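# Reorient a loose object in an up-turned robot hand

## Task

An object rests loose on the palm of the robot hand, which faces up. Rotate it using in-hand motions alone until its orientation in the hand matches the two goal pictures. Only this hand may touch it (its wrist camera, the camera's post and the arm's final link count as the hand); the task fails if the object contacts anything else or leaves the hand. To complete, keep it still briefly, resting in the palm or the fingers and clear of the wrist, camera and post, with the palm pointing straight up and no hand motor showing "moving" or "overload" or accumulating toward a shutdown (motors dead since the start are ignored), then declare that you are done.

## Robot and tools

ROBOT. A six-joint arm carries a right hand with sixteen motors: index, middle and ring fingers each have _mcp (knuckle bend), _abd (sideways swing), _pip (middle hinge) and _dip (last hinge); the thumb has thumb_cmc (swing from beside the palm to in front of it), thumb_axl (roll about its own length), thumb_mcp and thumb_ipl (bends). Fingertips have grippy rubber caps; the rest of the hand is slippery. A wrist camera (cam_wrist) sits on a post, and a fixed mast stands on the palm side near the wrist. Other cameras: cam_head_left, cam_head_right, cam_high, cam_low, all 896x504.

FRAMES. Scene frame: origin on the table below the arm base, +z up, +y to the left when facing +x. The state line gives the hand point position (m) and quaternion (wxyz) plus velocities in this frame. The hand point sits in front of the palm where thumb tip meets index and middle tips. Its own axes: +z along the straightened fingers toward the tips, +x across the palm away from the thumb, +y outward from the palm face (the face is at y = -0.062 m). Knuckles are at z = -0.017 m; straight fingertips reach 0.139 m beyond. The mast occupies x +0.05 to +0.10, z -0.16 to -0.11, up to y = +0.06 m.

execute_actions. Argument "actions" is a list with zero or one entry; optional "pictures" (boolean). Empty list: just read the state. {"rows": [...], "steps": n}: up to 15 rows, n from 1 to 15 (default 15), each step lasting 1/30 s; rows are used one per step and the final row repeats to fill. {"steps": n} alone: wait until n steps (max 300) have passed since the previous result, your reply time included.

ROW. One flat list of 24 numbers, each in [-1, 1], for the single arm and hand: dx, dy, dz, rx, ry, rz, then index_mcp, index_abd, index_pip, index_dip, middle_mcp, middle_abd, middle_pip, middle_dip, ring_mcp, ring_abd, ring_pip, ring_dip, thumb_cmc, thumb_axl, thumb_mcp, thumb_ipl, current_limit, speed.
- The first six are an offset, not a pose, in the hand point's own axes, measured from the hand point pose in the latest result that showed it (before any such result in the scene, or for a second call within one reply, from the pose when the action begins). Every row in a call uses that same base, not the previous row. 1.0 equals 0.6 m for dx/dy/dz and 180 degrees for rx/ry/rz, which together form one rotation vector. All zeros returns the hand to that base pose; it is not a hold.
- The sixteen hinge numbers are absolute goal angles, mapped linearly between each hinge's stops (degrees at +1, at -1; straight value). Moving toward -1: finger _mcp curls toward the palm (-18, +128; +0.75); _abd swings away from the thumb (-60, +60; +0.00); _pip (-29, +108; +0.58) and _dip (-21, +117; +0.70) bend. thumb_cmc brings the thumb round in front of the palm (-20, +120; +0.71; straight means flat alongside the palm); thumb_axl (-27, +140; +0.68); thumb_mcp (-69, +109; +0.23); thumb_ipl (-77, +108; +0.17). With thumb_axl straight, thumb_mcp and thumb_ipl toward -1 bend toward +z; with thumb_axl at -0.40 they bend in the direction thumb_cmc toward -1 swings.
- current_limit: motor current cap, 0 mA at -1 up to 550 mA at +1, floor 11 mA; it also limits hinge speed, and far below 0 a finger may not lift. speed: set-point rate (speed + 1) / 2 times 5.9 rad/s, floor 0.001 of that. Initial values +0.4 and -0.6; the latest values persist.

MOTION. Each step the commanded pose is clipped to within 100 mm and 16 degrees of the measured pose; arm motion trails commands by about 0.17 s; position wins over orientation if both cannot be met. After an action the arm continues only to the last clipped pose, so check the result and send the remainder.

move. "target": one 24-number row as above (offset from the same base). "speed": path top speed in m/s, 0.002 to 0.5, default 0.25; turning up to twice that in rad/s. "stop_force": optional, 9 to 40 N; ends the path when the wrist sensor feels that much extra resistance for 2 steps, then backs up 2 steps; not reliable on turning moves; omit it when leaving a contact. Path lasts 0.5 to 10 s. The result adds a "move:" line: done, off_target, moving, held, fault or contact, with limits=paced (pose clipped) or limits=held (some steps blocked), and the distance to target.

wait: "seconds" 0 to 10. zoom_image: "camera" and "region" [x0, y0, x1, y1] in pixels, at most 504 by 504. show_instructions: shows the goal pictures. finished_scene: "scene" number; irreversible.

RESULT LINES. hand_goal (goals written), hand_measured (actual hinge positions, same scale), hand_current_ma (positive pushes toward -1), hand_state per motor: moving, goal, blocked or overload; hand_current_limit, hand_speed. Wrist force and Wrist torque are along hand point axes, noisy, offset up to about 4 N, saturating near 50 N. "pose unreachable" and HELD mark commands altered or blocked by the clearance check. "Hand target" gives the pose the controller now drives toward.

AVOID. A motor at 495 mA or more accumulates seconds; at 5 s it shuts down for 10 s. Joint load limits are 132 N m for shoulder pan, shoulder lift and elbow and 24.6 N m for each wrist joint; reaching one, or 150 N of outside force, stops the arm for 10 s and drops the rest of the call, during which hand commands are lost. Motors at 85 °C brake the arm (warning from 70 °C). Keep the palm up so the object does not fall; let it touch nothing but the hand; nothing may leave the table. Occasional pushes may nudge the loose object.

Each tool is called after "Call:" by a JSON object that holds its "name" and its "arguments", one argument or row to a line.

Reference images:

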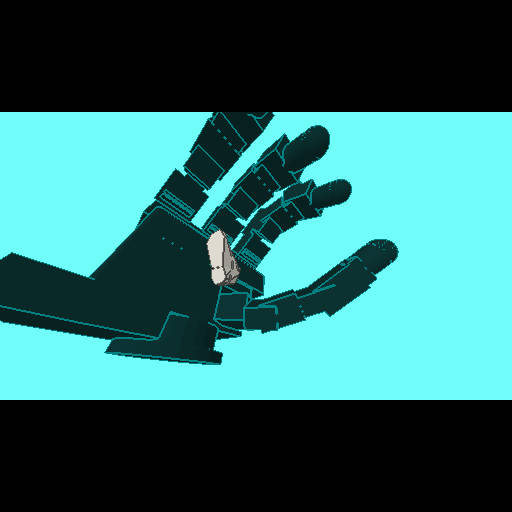

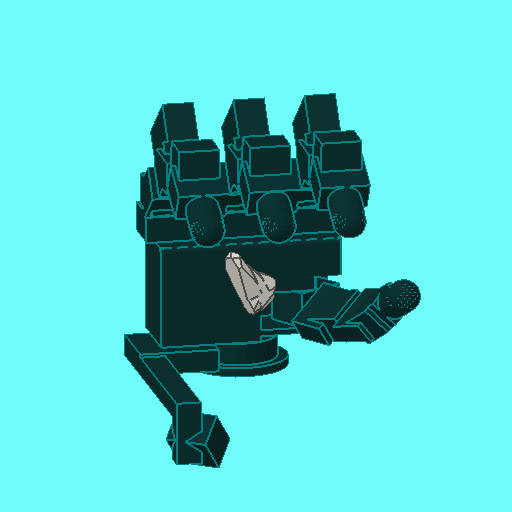

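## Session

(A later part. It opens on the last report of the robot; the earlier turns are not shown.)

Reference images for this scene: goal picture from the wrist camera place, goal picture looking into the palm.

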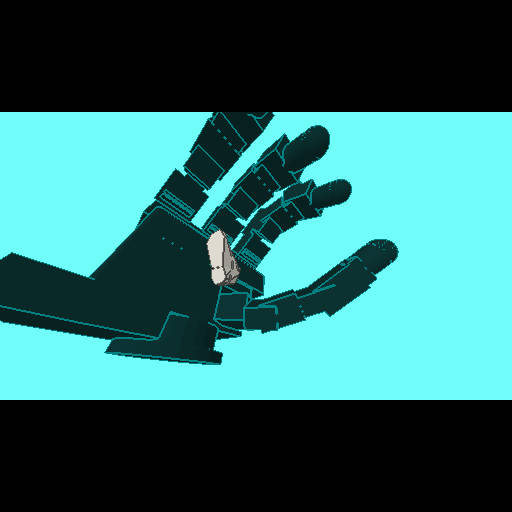

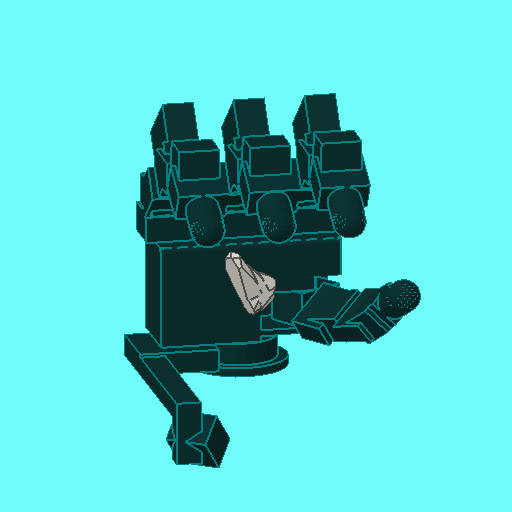

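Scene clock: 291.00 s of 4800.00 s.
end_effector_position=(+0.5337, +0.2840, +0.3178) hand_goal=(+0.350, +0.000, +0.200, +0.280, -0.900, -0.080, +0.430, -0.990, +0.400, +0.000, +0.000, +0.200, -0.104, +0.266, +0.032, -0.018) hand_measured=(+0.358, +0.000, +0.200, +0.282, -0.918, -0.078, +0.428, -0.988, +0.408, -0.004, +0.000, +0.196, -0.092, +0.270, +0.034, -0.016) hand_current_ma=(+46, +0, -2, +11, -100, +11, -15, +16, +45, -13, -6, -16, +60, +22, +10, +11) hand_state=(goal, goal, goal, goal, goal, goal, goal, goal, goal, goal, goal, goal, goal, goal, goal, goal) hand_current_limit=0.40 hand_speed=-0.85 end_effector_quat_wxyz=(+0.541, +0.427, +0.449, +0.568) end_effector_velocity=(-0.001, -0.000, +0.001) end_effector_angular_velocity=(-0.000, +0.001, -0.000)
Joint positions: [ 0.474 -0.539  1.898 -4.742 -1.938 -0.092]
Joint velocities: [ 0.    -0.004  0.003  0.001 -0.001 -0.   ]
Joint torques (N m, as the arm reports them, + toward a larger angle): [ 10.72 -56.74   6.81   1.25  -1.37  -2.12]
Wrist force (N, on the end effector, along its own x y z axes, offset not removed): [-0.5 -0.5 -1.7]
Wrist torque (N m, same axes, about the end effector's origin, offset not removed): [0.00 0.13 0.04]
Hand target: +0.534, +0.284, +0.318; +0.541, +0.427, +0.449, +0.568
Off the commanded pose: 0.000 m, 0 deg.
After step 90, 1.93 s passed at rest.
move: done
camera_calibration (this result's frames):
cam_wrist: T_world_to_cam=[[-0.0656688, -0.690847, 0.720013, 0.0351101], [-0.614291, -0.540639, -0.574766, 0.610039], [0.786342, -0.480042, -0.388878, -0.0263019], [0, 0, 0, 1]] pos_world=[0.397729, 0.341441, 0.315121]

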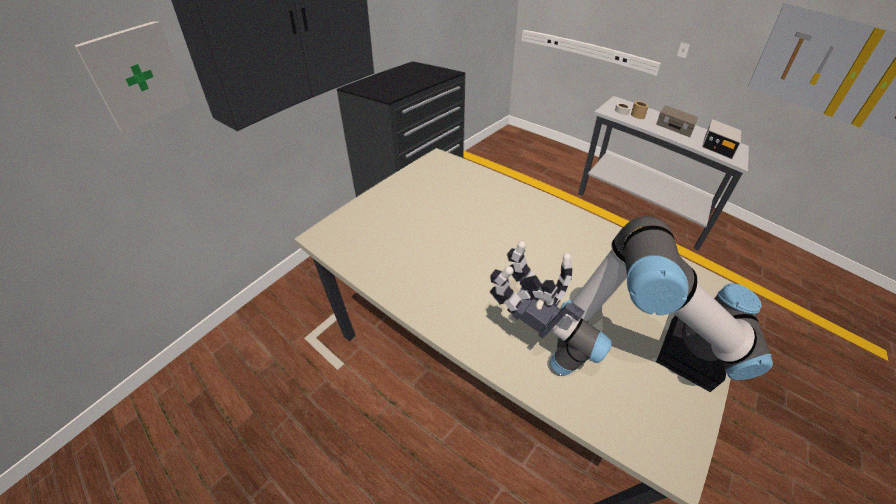

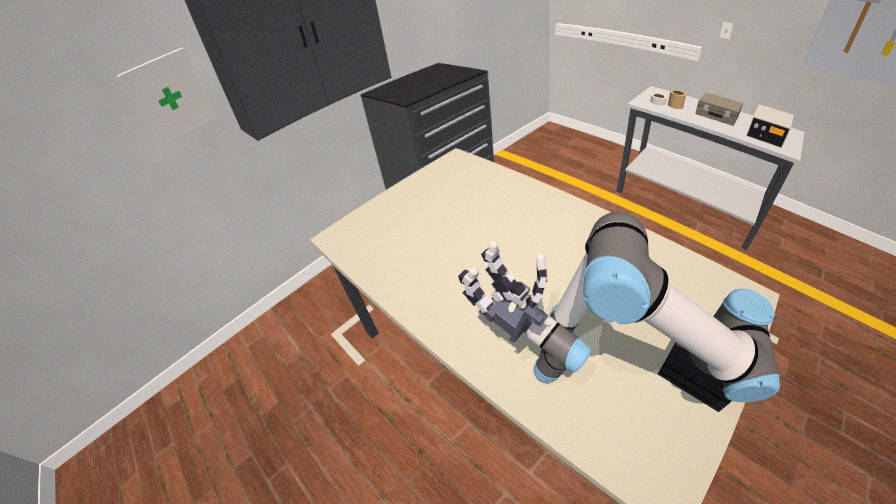

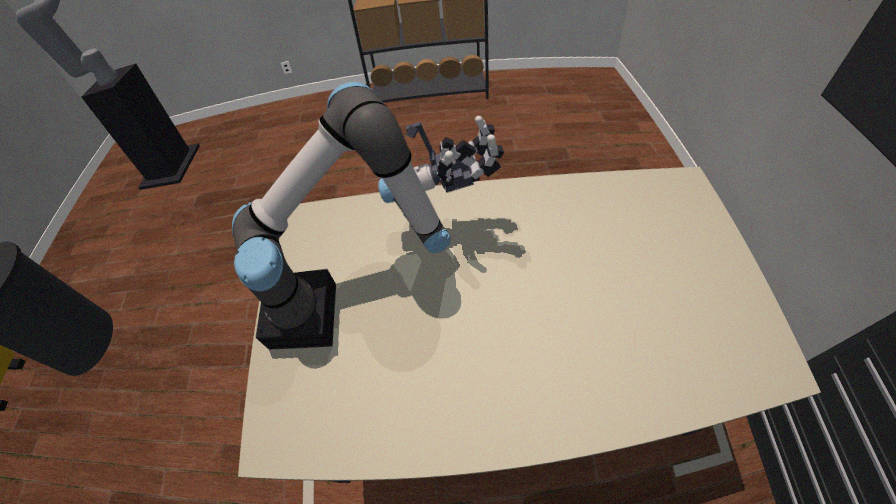

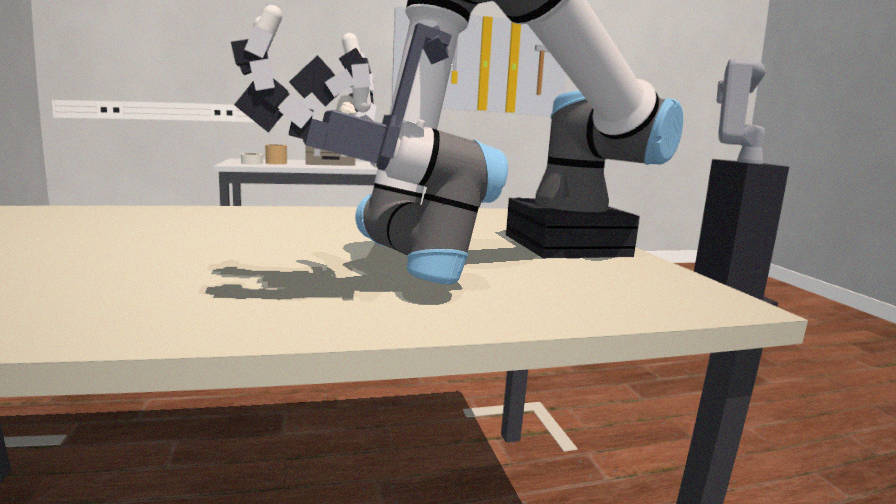

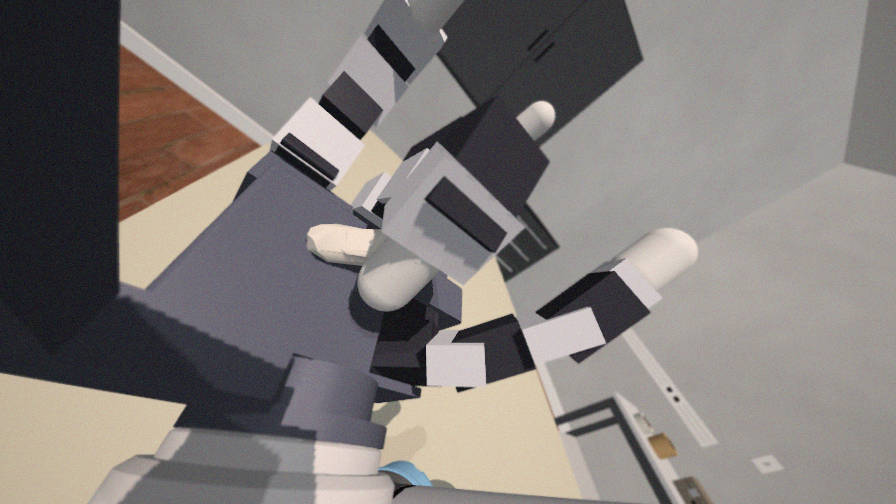

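Call:
{"name": "move", "arguments": {
  "target": [0,-0.04,0,0.0745,0,0,0.35,0,0.2,0.28,-0.90,0,0.43,-0.75,0.4,0,0,0.2,-0.104,0.266,0.032,-0.018,0.4,-0.6],
  "speed": 0.15
}}

Call:
{"name": "move", "arguments": {
  "target": [0,0,0,0,0,0,0.35,0,0.2,0.28,-0.40,0,0.43,-0.75,0.4,0,0,0.2,-0.104,0.266,0.032,-0.018,0.4,-0.3]
}}

Call:
{"name": "zoom_image", "arguments": {
  "camera": "cam_low",
  "region": [270, 50, 420, 170]
}}

Call:
{"name": "zoom_image", "arguments": {
  "camera": "cam_wrist",
  "region": [270, 170, 470, 330]
}}

Scene clock: 306.07 s of 4800.00 s.
end_effector_position=(+0.5392, +0.2842, +0.2944) hand_goal=(+0.350, +0.000, +0.200, +0.280, -0.900, +0.000, +0.430, -0.750, +0.400, +0.000, +0.000, +0.200, -0.104, +0.266, +0.032, -0.018) hand_measured=(+0.358, +0.000, +0.200, +0.282, -0.914, -0.004, +0.428, -0.754, +0.408, -0.004, +0.000, +0.196, -0.092, +0.270, +0.034, -0.016) hand_current_ma=(+46, +0, -2, +11, -79, -14, -15, -17, +45, -13, -6, -16, +60, +22, +10, +11) hand_state=(goal, goal, goal, goal, goal, goal, goal, goal, goal, goal, goal, goal, goal, goal, goal, goal) hand_current_limit=0.40 hand_speed=-0.60 end_effector_quat_wxyz=(+0.488, +0.487, +0.513, +0.512) end_effector_velocity=(+0.000, +0.000, -0.000) end_effector_angular_velocity=(+0.001, +0.007, +0.000)
Joint positions: [ 0.493 -0.62   2.037 -4.549 -1.967  0.   ]
Joint velocities: [ 0.    -0.004  0.004  0.008 -0.     0.004]
Joint torques (N m, as the arm reports them, + toward a larger angle): [ 11.13 -53.97   7.39   0.47  -1.47   2.19]
Wrist force (N, on the end effector, along its own x y z axes, offset not removed): [0.7 0.1 -0.7]
Wrist torque (N m, same axes, about the end effector's origin, offset not removed): [-0.13 0.05 0.20]
Hand target: +0.539, +0.284, +0.294; +0.488, +0.487, +0.513, +0.512
Off the commanded pose: 0.000 m, 0 deg.
After step 90, 10.90 s passed at rest.
move: done
camera_calibration (this result's frames):
cam_wrist: T_world_to_cam=[[0.103364, -0.682598, 0.723448, -0.04203], [-0.729757, -0.546266, -0.411154, 0.615798], [0.675848, -0.485442, -0.554595, 0.0703126], [0, 0, 0, 1]] pos_world=[0.406207, 0.341833, 0.32259]

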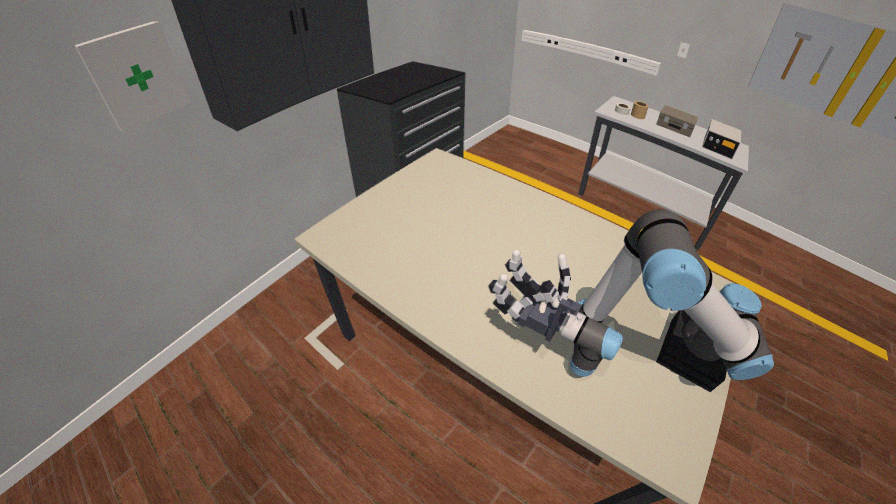

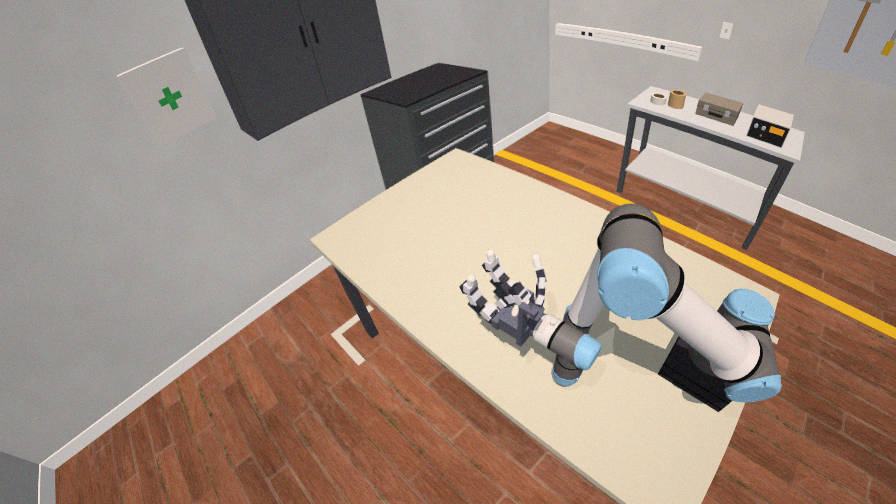

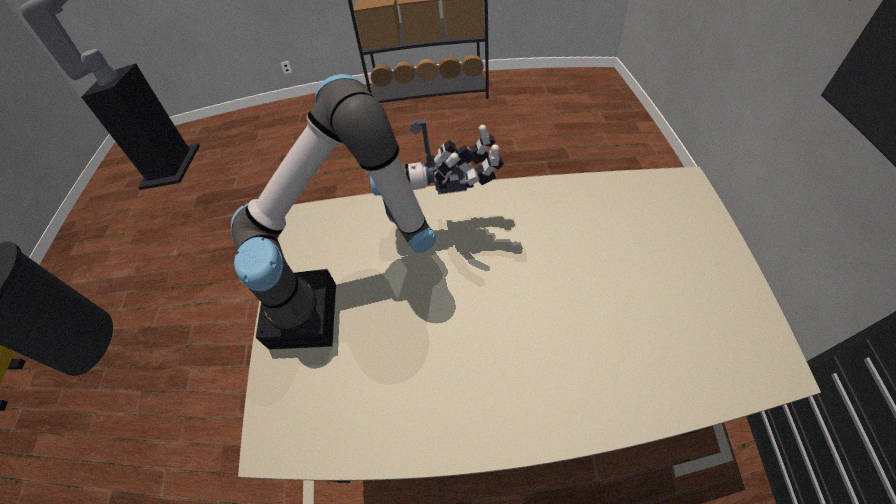

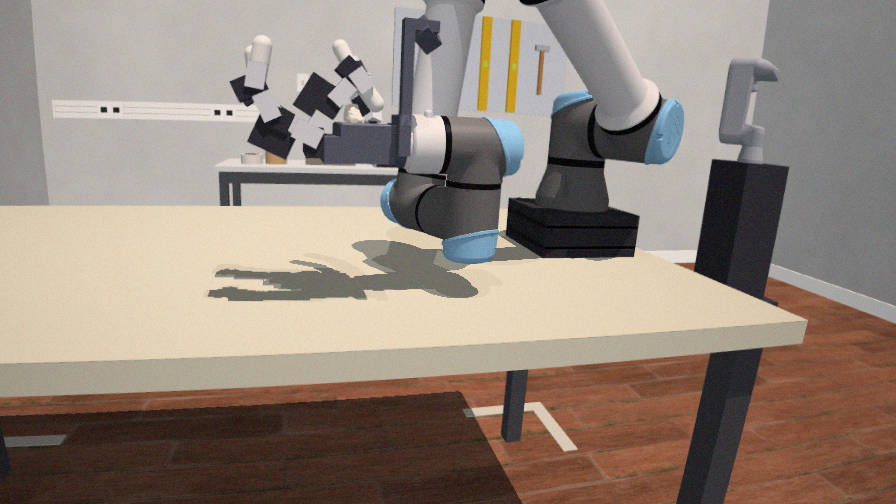

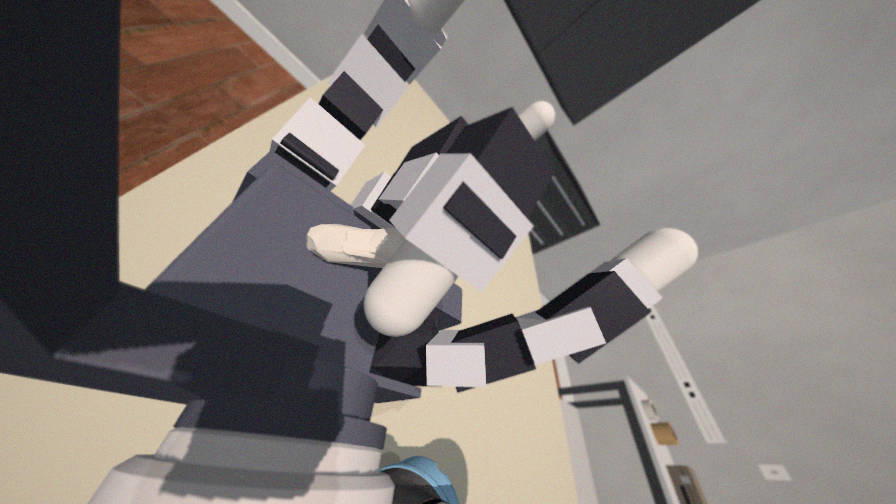

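Scene clock: 306.80 s of 4800.00 s.
end_effector_position=(+0.5392, +0.2842, +0.2944) hand_goal=(+0.350, +0.000, +0.200, +0.280, -0.400, +0.000, +0.430, -0.750, +0.400, +0.000, +0.000, +0.200, -0.104, +0.266, +0.032, -0.018) hand_measured=(+0.358, +0.000, +0.200, +0.282, -0.402, -0.004, +0.428, -0.754, +0.408, -0.004, +0.000, +0.196, -0.092, +0.270, +0.034, -0.016) hand_current_ma=(+46, +0, -2, +11, -6, -14, -15, -17, +45, -13, -6, -16, +60, +22, +10, +11) hand_state=(goal, goal, goal, goal, goal, goal, goal, goal, goal, goal, goal, goal, goal, goal, goal, goal) hand_current_limit=0.40 hand_speed=-0.30 end_effector_quat_wxyz=(+0.488, +0.487, +0.513, +0.512) end_effector_velocity=(-0.000, +0.000, +0.000) end_effector_angular_velocity=(+0.001, -0.002, +0.001)
Joint positions: [ 0.493 -0.62   2.037 -4.549 -1.967  0.   ]
Joint velocities: [ 0.     0.    -0.001 -0.001  0.    -0.   ]
Joint torques (N m, as the arm reports them, + toward a larger angle): [  6.75 -38.67 -15.08  -4.61  -0.62  -1.79]
Wrist force (N, on the end effector, along its own x y z axes, offset not removed): [-1.4 2.5 -0.5]
Wrist torque (N m, same axes, about the end effector's origin, offset not removed): [0.39 0.31 0.23]
Hand target: +0.539, +0.284, +0.294; +0.488, +0.487, +0.513, +0.512
Off the commanded pose: 0.000 m, 0 deg.
move: done
camera_calibration (this result's frames):
cam_wrist: T_world_to_cam=[[0.103447, -0.682642, 0.723394, -0.0420325], [-0.729799, -0.546244, -0.411109, 0.615761], [0.67579, -0.485404, -0.554699, 0.0703595], [0, 0, 0, 1]] pos_world=[0.406182, 0.341816, 0.32258]

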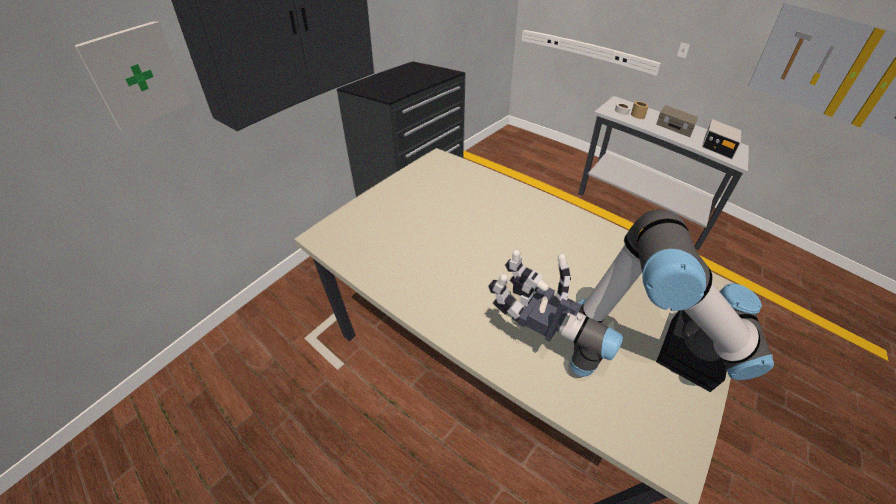

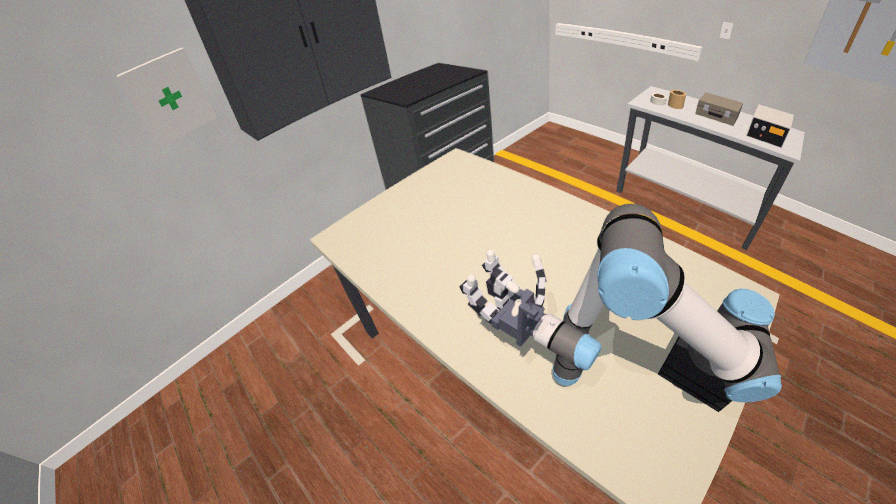

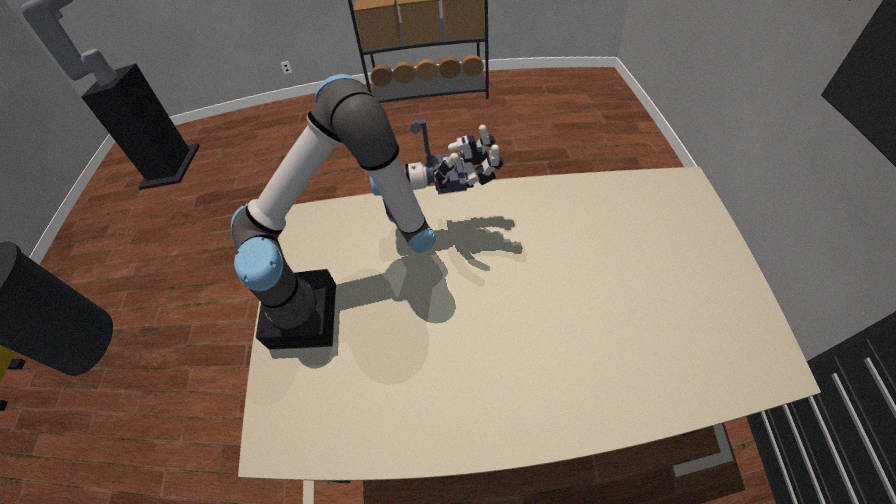

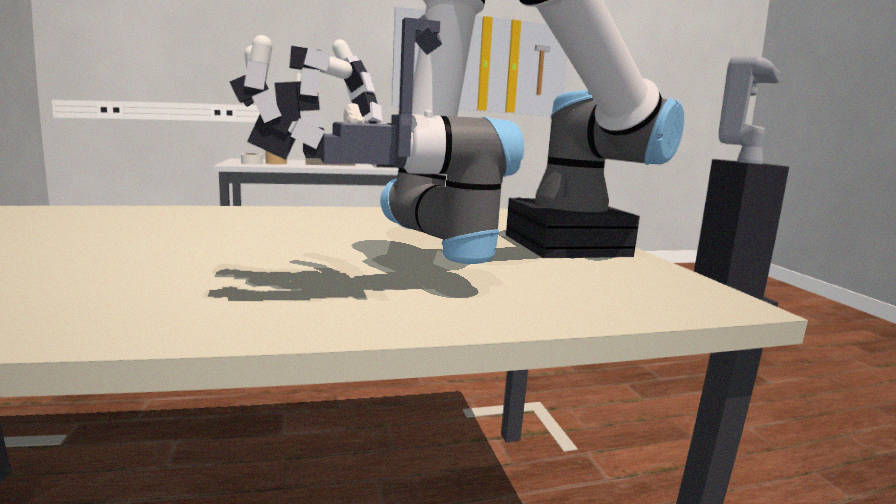

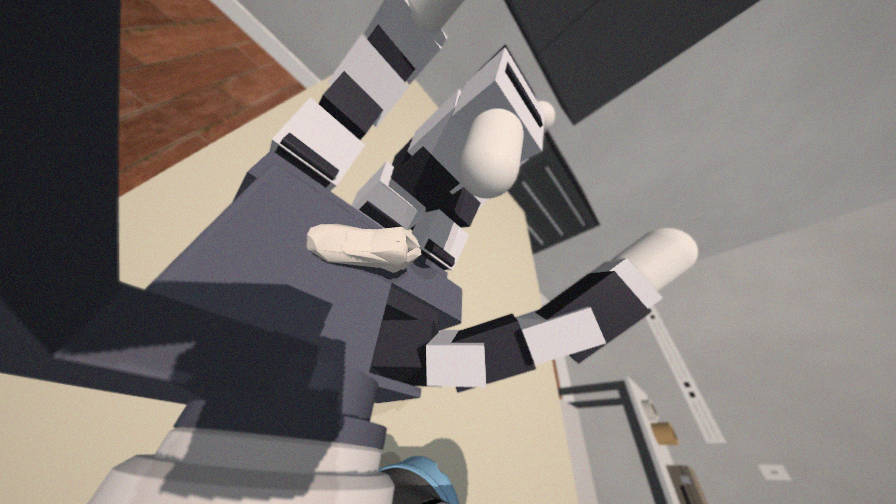

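Region (270, 50, 420, 170) of cam_low's 896x504 image, scaled by 3.360, with more detail than that image has; it fills the top 403 rows of this view, and the rest is white.

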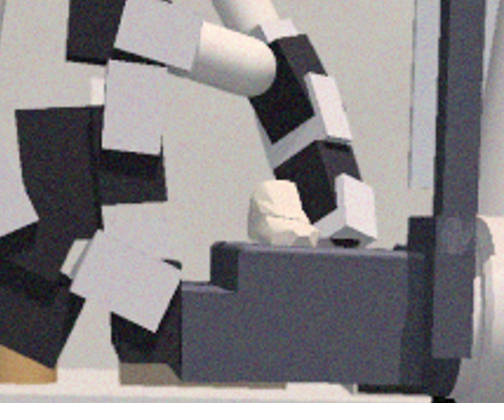

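Region (270, 170, 470, 330) of cam_wrist's 896x504 image, scaled by 2.520, with more detail than that image has; it fills the top 403 rows of this view, and the rest is white.

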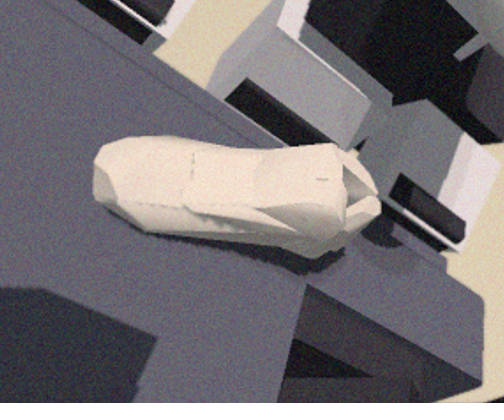

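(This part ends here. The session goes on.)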